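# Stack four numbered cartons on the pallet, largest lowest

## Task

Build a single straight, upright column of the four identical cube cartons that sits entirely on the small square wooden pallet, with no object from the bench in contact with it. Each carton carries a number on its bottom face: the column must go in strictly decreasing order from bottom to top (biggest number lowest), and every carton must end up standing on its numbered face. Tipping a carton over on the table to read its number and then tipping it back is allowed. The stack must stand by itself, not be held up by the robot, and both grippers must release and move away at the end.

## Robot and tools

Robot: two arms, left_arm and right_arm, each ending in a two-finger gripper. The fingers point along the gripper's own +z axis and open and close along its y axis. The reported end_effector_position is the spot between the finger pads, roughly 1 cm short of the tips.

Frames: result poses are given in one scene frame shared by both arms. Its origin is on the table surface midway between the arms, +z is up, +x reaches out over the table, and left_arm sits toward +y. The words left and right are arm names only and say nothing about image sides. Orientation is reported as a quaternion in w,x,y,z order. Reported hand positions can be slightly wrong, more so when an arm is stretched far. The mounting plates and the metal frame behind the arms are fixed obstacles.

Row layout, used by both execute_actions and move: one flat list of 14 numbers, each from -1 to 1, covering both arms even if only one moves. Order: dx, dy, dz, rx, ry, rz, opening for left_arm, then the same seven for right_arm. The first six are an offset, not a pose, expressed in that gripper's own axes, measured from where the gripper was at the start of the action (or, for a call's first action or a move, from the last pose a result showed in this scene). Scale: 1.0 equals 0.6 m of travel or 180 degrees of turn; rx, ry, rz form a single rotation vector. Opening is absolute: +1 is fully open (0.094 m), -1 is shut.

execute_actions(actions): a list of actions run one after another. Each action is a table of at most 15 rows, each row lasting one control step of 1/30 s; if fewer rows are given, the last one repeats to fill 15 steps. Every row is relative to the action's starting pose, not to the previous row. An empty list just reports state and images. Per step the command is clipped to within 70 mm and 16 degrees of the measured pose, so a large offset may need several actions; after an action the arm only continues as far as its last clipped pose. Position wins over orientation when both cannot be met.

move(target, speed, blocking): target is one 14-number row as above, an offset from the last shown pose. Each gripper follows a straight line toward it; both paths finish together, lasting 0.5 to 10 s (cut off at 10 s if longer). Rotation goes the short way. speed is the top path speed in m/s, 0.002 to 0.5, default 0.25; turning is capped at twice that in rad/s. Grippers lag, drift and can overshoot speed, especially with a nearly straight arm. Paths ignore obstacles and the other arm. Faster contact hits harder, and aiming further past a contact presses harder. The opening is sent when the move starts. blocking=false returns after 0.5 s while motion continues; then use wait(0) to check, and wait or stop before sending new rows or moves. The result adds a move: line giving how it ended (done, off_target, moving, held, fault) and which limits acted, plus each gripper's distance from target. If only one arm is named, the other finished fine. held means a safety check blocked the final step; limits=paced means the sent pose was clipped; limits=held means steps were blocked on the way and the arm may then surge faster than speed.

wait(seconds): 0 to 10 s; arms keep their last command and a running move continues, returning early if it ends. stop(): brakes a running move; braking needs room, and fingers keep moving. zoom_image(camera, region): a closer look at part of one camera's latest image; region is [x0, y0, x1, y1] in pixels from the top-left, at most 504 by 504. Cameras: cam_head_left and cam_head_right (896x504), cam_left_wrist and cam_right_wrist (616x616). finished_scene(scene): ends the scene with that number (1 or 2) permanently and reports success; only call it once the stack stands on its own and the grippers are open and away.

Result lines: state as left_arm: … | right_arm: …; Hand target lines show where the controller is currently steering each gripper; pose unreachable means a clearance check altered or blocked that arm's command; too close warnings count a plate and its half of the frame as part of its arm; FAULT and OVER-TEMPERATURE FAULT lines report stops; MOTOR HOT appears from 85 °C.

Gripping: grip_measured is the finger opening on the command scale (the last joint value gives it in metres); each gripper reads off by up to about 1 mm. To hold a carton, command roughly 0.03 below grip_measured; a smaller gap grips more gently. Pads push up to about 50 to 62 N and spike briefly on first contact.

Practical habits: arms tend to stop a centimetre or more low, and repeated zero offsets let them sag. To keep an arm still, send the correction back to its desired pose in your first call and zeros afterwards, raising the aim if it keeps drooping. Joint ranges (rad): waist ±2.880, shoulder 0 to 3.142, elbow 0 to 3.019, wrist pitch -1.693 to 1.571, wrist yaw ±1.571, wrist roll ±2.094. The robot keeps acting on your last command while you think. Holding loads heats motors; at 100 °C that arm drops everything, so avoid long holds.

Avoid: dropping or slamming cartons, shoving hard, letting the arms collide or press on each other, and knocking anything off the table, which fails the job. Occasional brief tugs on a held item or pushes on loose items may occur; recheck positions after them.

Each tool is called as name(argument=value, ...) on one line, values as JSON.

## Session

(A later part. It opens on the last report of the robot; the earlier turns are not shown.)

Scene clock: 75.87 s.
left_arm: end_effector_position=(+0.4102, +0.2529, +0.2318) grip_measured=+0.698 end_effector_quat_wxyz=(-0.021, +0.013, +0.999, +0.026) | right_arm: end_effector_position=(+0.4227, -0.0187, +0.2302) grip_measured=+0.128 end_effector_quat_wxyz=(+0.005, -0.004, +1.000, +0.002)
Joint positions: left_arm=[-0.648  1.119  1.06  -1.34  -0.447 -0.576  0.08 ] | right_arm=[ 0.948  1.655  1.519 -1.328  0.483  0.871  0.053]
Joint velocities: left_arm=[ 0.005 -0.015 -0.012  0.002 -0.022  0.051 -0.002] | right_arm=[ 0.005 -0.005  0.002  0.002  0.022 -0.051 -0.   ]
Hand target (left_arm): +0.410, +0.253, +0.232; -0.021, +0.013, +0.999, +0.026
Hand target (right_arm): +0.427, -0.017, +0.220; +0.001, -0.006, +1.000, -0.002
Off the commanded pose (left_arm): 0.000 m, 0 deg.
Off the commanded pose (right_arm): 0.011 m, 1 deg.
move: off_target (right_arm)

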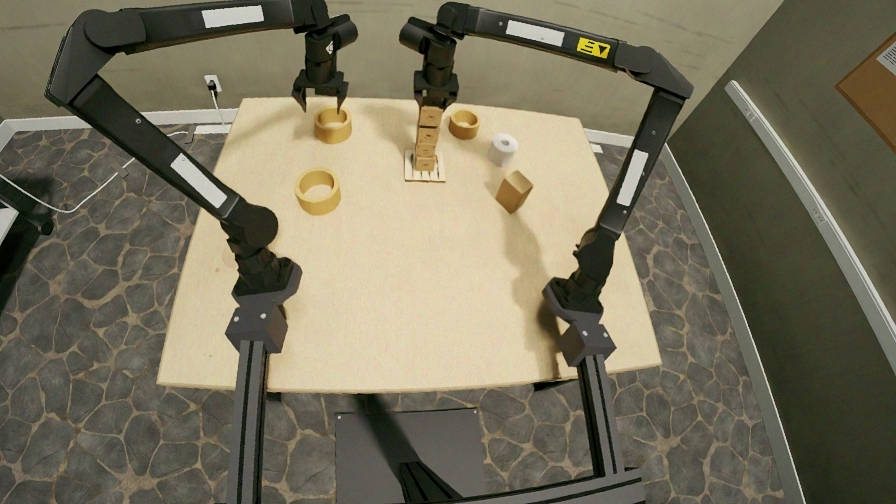

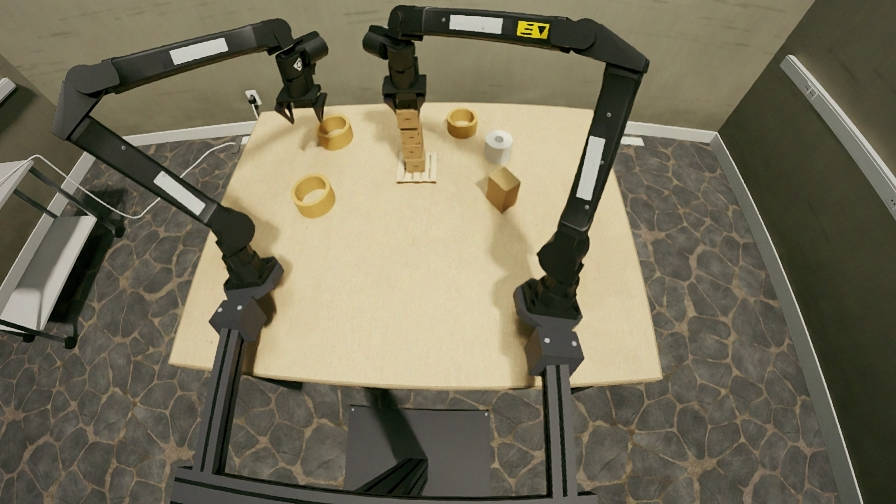

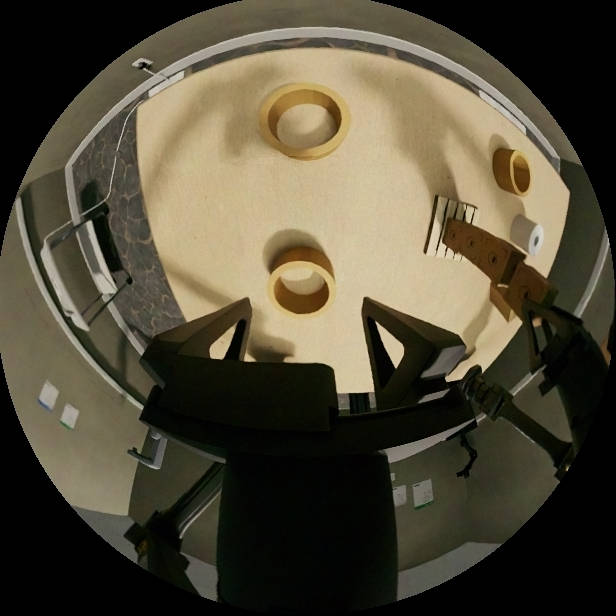

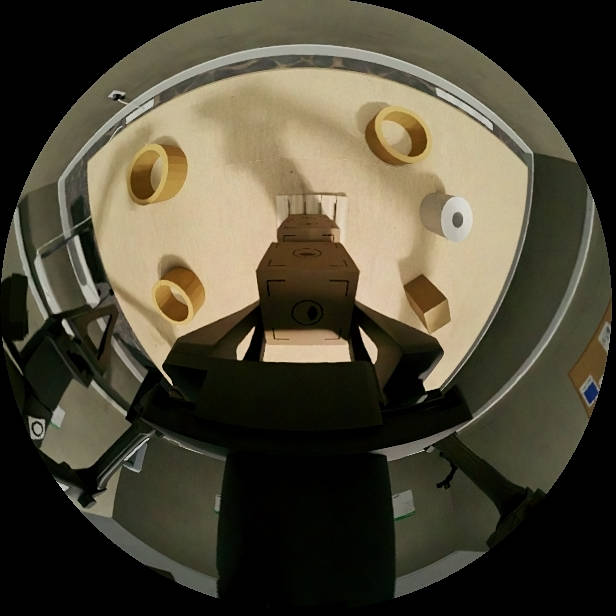

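Still ~8mm short.

move(target=[0,0,0,0,0,0,0.7,-0.028,-0.003,0.02,0,0,0,0.095], speed=0.04)

zoom_image(camera="cam_left_wrist", region=[416,180,616,380])

Scene clock: 76.93 s.
left_arm: end_effector_position=(+0.4102, +0.2529, +0.2318) grip_measured=+0.698 end_effector_quat_wxyz=(-0.021, +0.013, +0.999, +0.026) | right_arm: end_effector_position=(+0.4309, -0.0244, +0.2250) grip_measured=+0.128 end_effector_quat_wxyz=(+0.005, -0.004, +1.000, +0.002)
Joint positions: left_arm=[-0.648  1.119  1.06  -1.34  -0.447 -0.576  0.08 ] | right_arm=[ 0.926  1.655  1.519 -1.316  0.481  0.847  0.053]
Joint velocities: left_arm=[ 0.015 -0.005 -0.012 -0.007 -0.037  0.051 -0.001] | right_arm=[-0.005 -0.015 -0.002  0.012  0.022 -0.095 -0.001]
Hand target (left_arm): +0.410, +0.253, +0.232; -0.021, +0.013, +0.999, +0.026
Hand target (right_arm): +0.440, -0.021, +0.219; +0.005, -0.004, +1.000, +0.002
Off the commanded pose (left_arm): 0.000 m, 0 deg.
Off the commanded pose (right_arm): 0.012 m, 0 deg.
move: off_target (right_arm)

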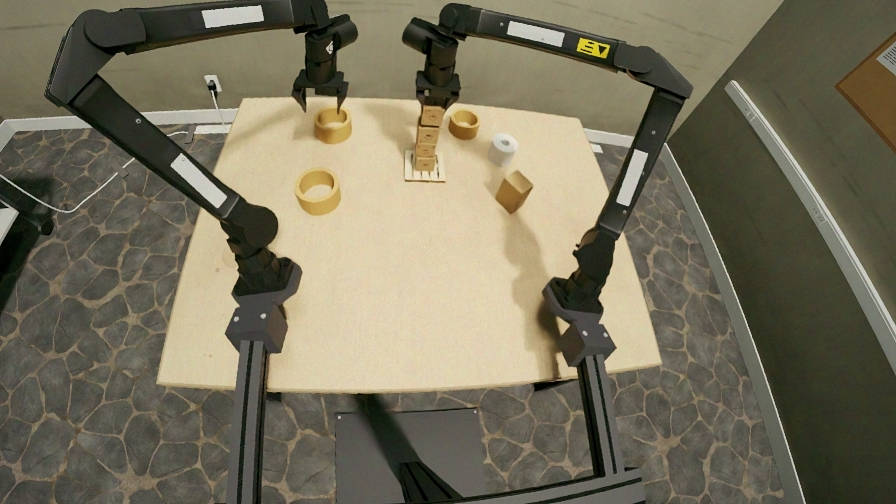

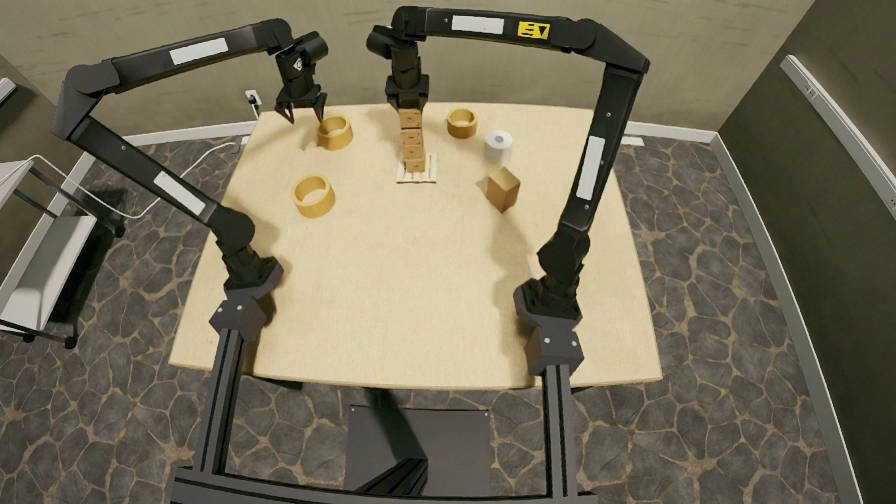

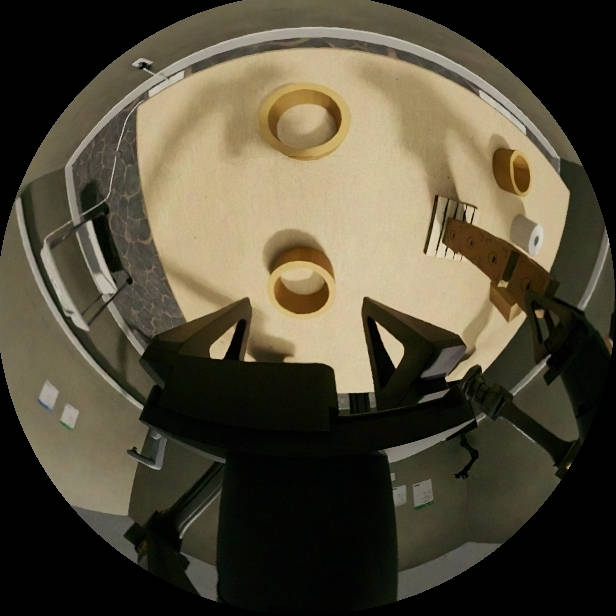

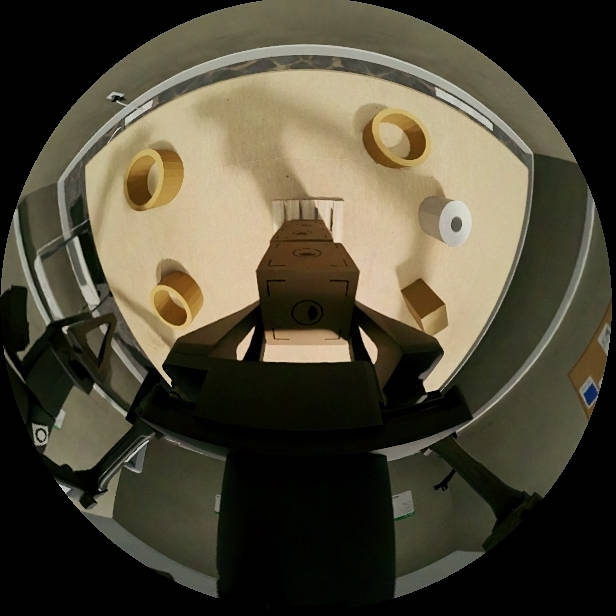

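Region (416, 180, 616, 380) of cam_left_wrist's 616x616 image, scaled by 2.520, with more detail than that image has.

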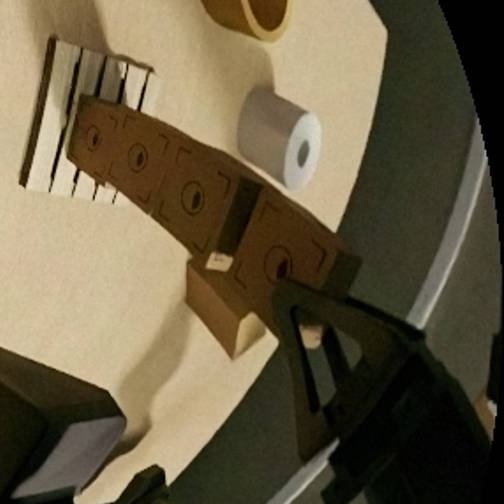

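move(target=[0,0,0,0,0,0,0.7,0.004,0.007,0.032,0,0,0,0.095], speed=0.04)

zoom_image(camera="cam_left_wrist", region=[416,180,616,380])

Scene clock: 77.87 s.
left_arm: end_effector_position=(+0.4102, +0.2529, +0.2318) grip_measured=+0.698 end_effector_quat_wxyz=(-0.021, +0.013, +0.999, +0.026) | right_arm: end_effector_position=(+0.4297, -0.0203, +0.2181) grip_measured=+0.128 end_effector_quat_wxyz=(+0.010, +0.000, +1.000, +0.008)
Joint positions: left_arm=[-0.648  1.119  1.06  -1.34  -0.447 -0.576  0.08 ] | right_arm=[ 0.926  1.655  1.498 -1.276  0.481  0.845  0.053]
Joint velocities: left_arm=[-0.005 -0.005  0.012 -0.007 -0.037  0.051 -0.001] | right_arm=[-0.005 -0.015  0.007  0.012 -0.007  0.022  0.001]
Hand target (left_arm): +0.410, +0.253, +0.232; -0.021, +0.013, +0.999, +0.026
Hand target (right_arm): +0.429, -0.020, +0.206; +0.005, -0.004, +1.000, +0.002
Off the commanded pose (left_arm): 0.000 m, 0 deg.
Off the commanded pose (right_arm): 0.012 m, 1 deg.
move: off_target (right_arm)

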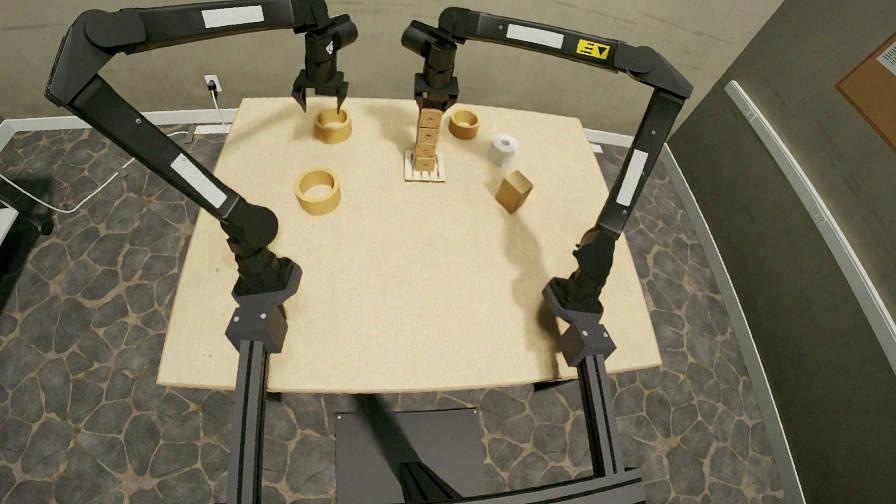

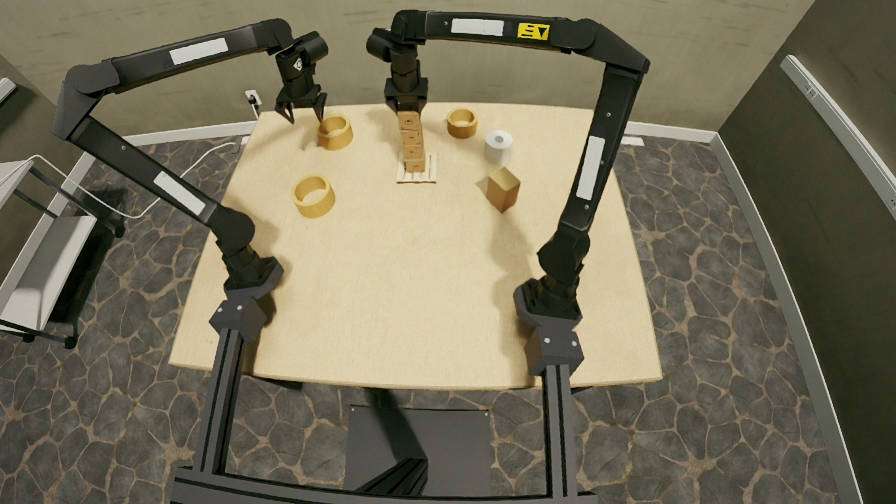

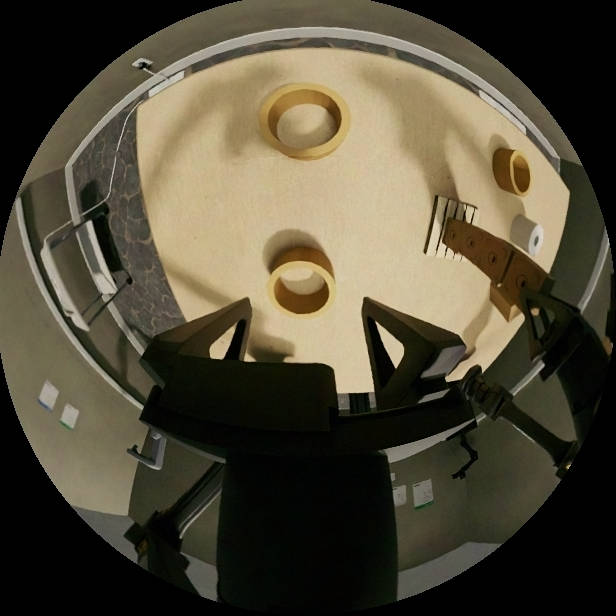

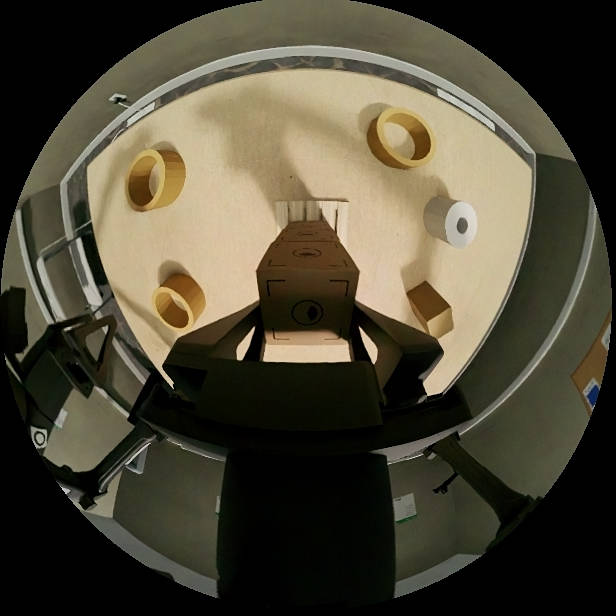

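Region (416, 180, 616, 380) of cam_left_wrist's 616x616 image, scaled by 2.520, with more detail than that image has.

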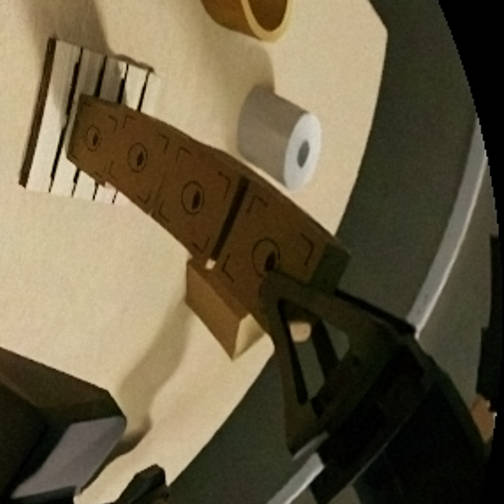

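execute_actions(actions=[[[0,0,0,0,0,0,0.7,0,0,0.027,0,0,0,0.095]],[[0,0,0,0,0,0,0.7,0,0,0,0,0,0,0.7]]])

move(target=[0,0,0,0,0,0,0.7,0,0,-0.14,0,0,0,0.7])

move(target=[0,0,0,0,0,0,0.7,0.05,-0.3,-0.03,0,0,0,0.7])

Scene clock: 79.20 s.
left_arm: end_effector_position=(+0.4102, +0.2529, +0.2318) grip_measured=+0.698 end_effector_quat_wxyz=(-0.021, +0.013, +0.999, +0.026) | right_arm: end_effector_position=(+0.4290, -0.0172, +0.2132) grip_measured=+0.698 end_effector_quat_wxyz=(+0.015, +0.002, +1.000, +0.014)
Joint positions: left_arm=[-0.648  1.119  1.06  -1.34  -0.447 -0.576  0.08 ] | right_arm=[ 0.926  1.655  1.483 -1.245  0.48   0.843  0.08 ]
Joint velocities: left_arm=[-0.005 -0.005  0.002 -0.007  0.037  0.007  0.001] | right_arm=[-0.015 -0.005 -0.007  0.007  0.007  0.051 -0.   ]
Hand target (left_arm): +0.410, +0.253, +0.232; -0.021, +0.013, +0.999, +0.026
Hand target (right_arm): +0.429, -0.017, +0.213; +0.015, +0.002, +1.000, +0.014
Off the commanded pose (left_arm): 0.000 m, 0 deg.
Off the commanded pose (right_arm): 0.000 m, 0 deg.

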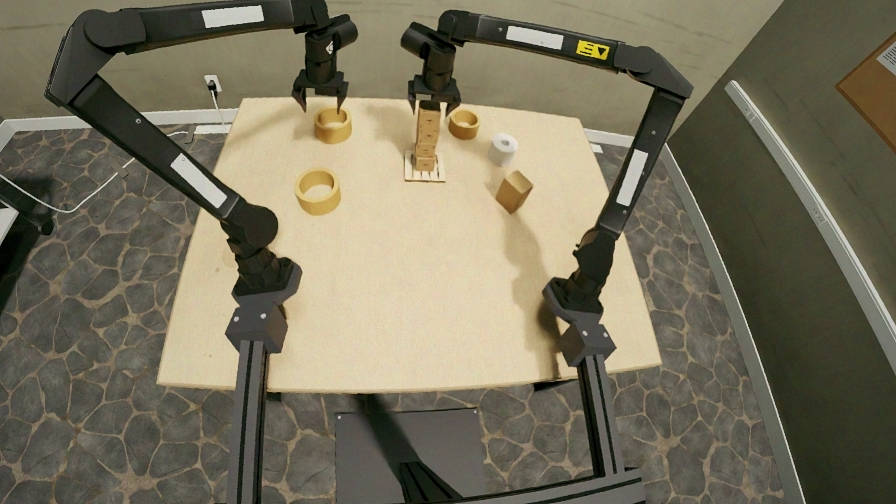

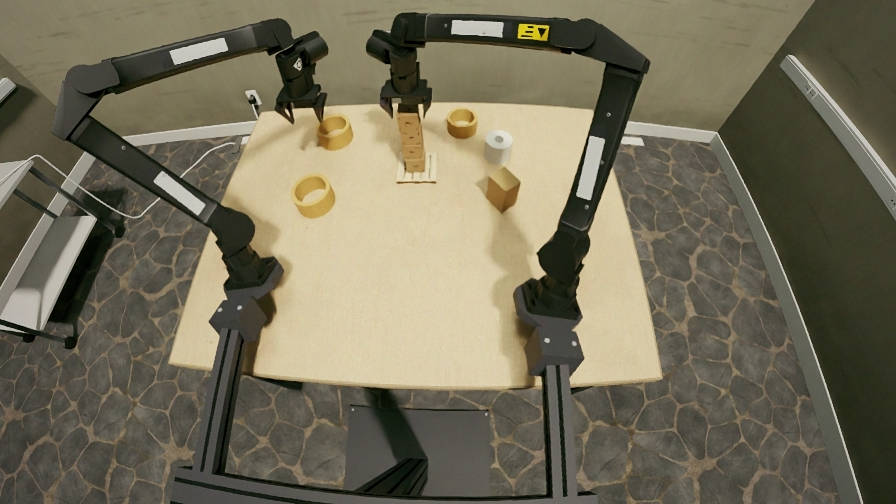

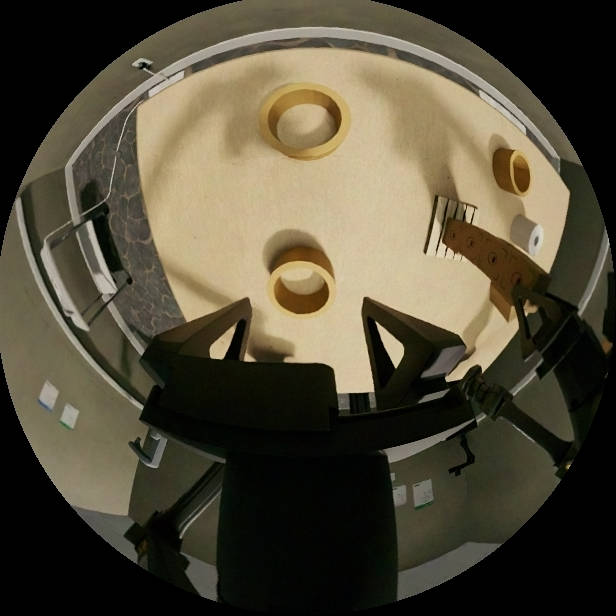

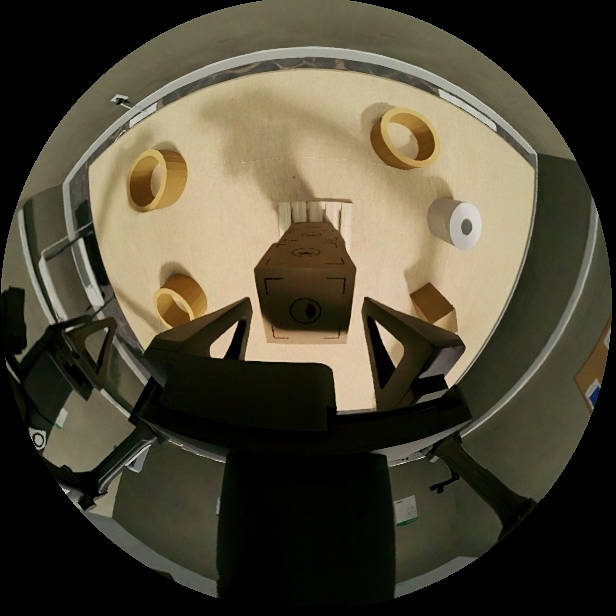

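Scene clock: 80.10 s.
left_arm: end_effector_position=(+0.4102, +0.2529, +0.2318) grip_measured=+0.698 end_effector_quat_wxyz=(-0.021, +0.013, +0.999, +0.026) | right_arm: end_effector_position=(+0.4144, -0.0224, +0.2805) grip_measured=+0.698 end_effector_quat_wxyz=(+0.004, -0.013, +1.000, -0.000)
Joint positions: left_arm=[-0.648  1.119  1.06  -1.34  -0.447 -0.576  0.08 ] | right_arm=[ 1.002  1.623  1.591 -1.464  0.49   0.917  0.08 ]
Joint velocities: left_arm=[ 0.005 -0.015 -0.007 -0.012  0.022 -0.007 -0.001] | right_arm=[-0.024 -0.005  0.002 -0.002 -0.007  0.022 -0.   ]
Hand target (left_arm): +0.410, +0.253, +0.232; -0.021, +0.013, +0.999, +0.026
Hand target (right_arm): +0.425, -0.020, +0.297; +0.015, +0.002, +1.000, +0.013
Off the commanded pose (left_arm): 0.000 m, 0 deg.
Off the commanded pose (right_arm): 0.021 m, 3 deg.
move: off_target (right_arm)

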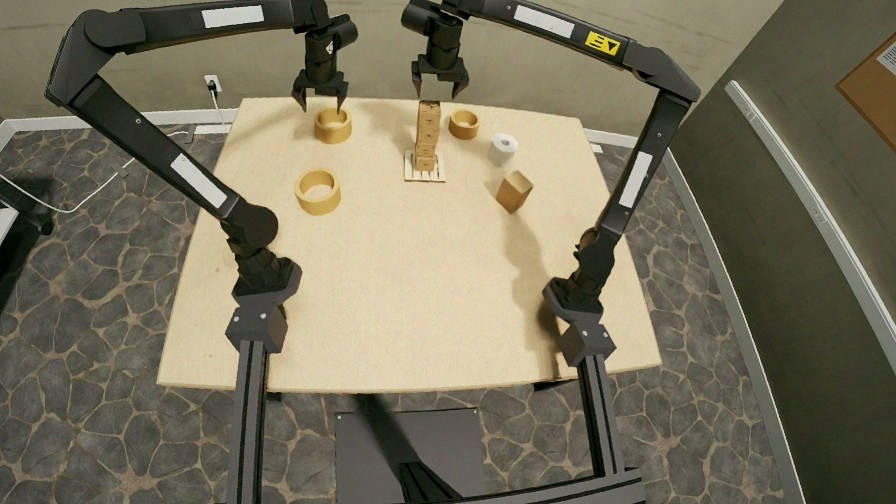

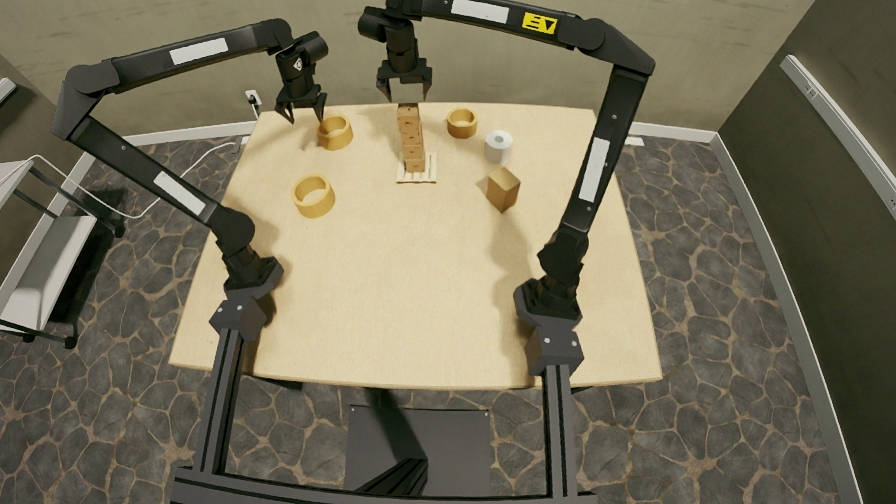

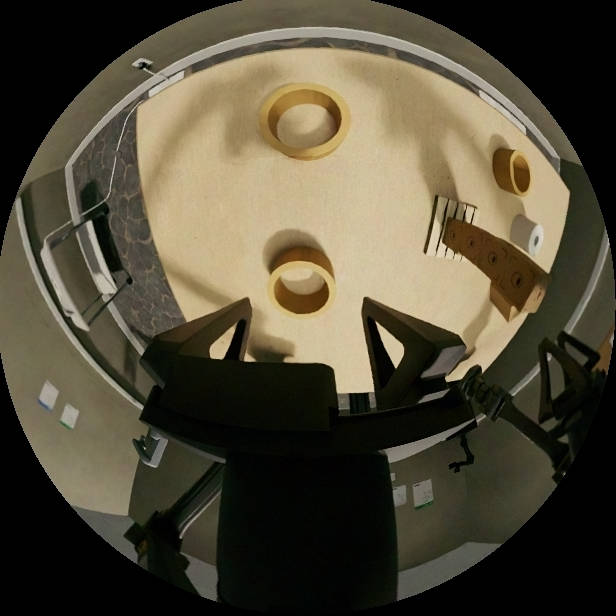

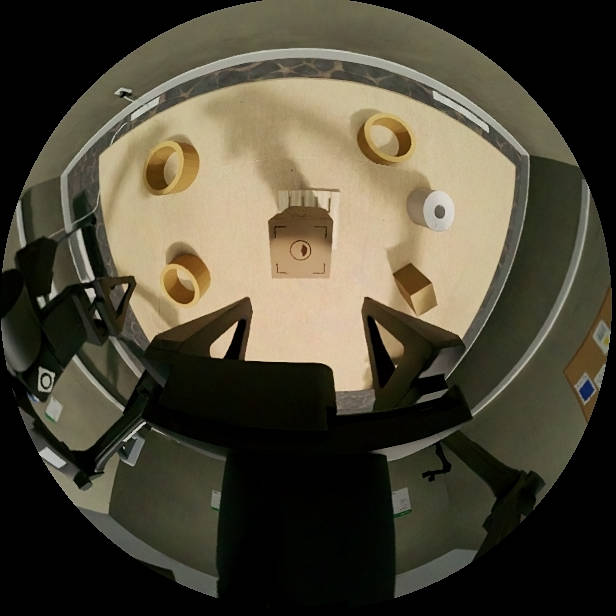

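Scene clock: 81.40 s.
left_arm: end_effector_position=(+0.4102, +0.2529, +0.2318) grip_measured=+0.698 end_effector_quat_wxyz=(-0.021, +0.013, +0.999, +0.026) | right_arm: end_effector_position=(+0.3890, -0.1981, +0.3020) grip_measured=+0.698 end_effector_quat_wxyz=(+0.010, -0.005, +1.000, +0.006)
Joint positions: left_arm=[-0.648  1.119  1.06  -1.34  -0.447 -0.576  0.08 ] | right_arm=[ 0.816  1.19   1.269 -1.46   0.465  0.715  0.08 ]
Joint velocities: left_arm=[-0.015 -0.005  0.012 -0.017 -0.022  0.066  0.002] | right_arm=[-0.015 -0.005 -0.007 -0.007 -0.081 -0.081 -0.   ]
Hand target (left_arm): +0.410, +0.253, +0.232; -0.021, +0.013, +0.999, +0.026
Hand target (right_arm): +0.386, -0.201, +0.297; +0.004, -0.012, +1.000, +0.002
Off the commanded pose (left_arm): 0.000 m, 0 deg.
Off the commanded pose (right_arm): 0.006 m, 1 deg.
move: done

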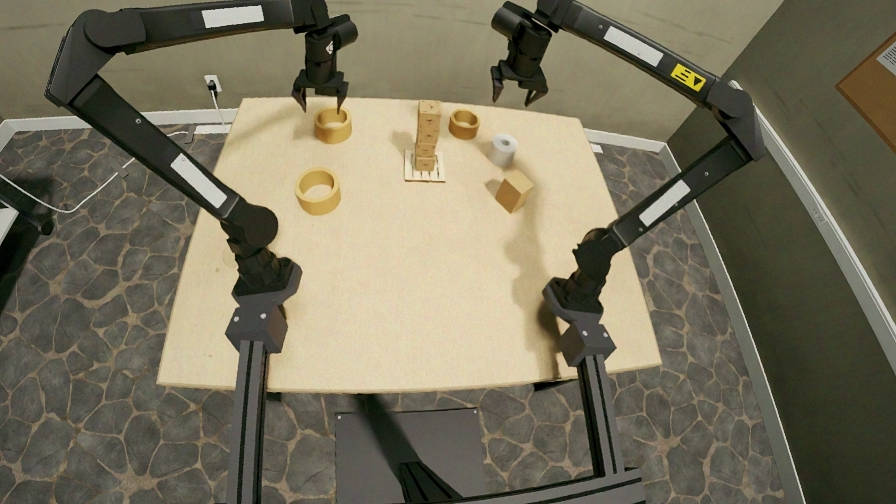

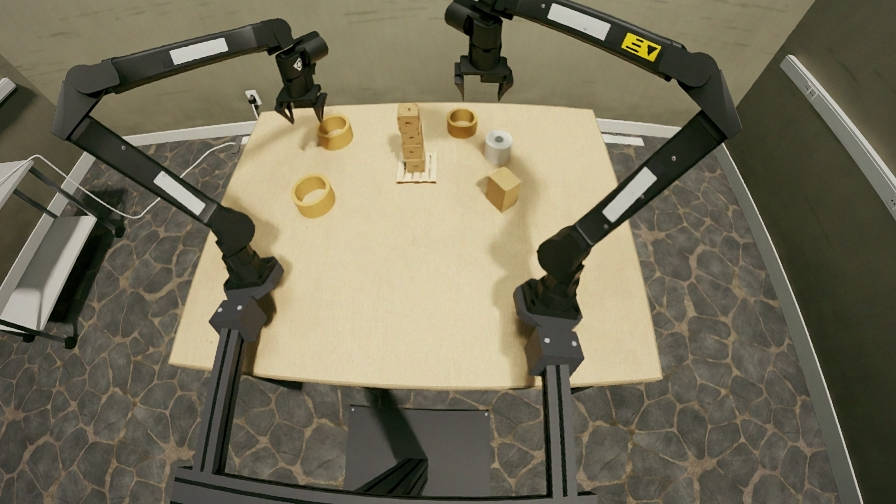

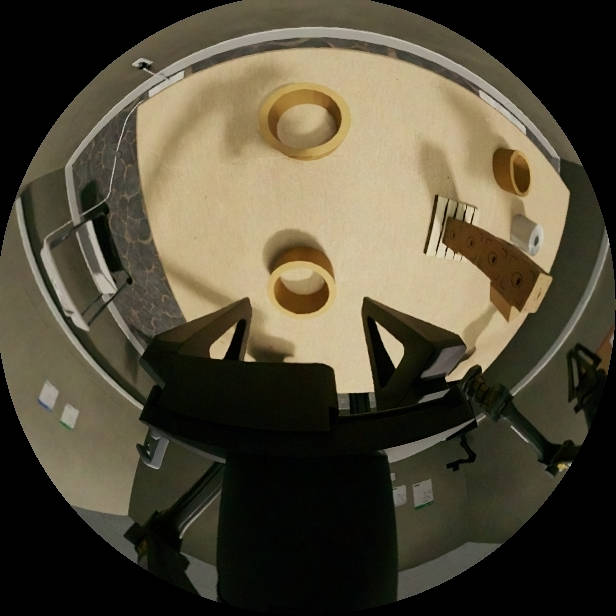

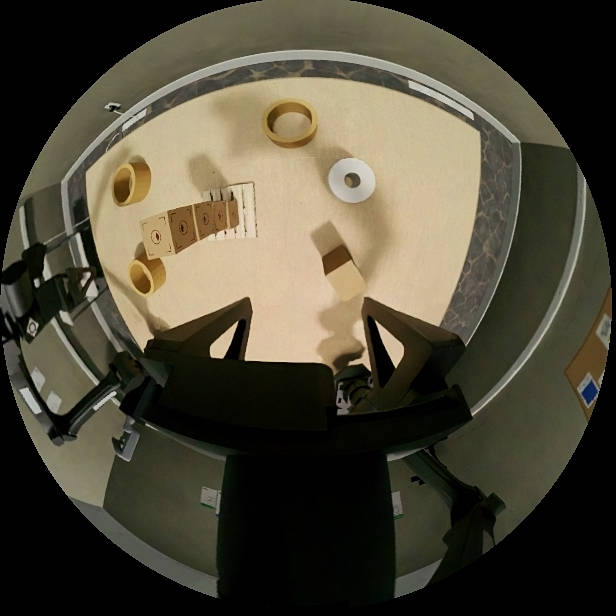

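finished_scene(scene=1)

The scene is finished: the task was done.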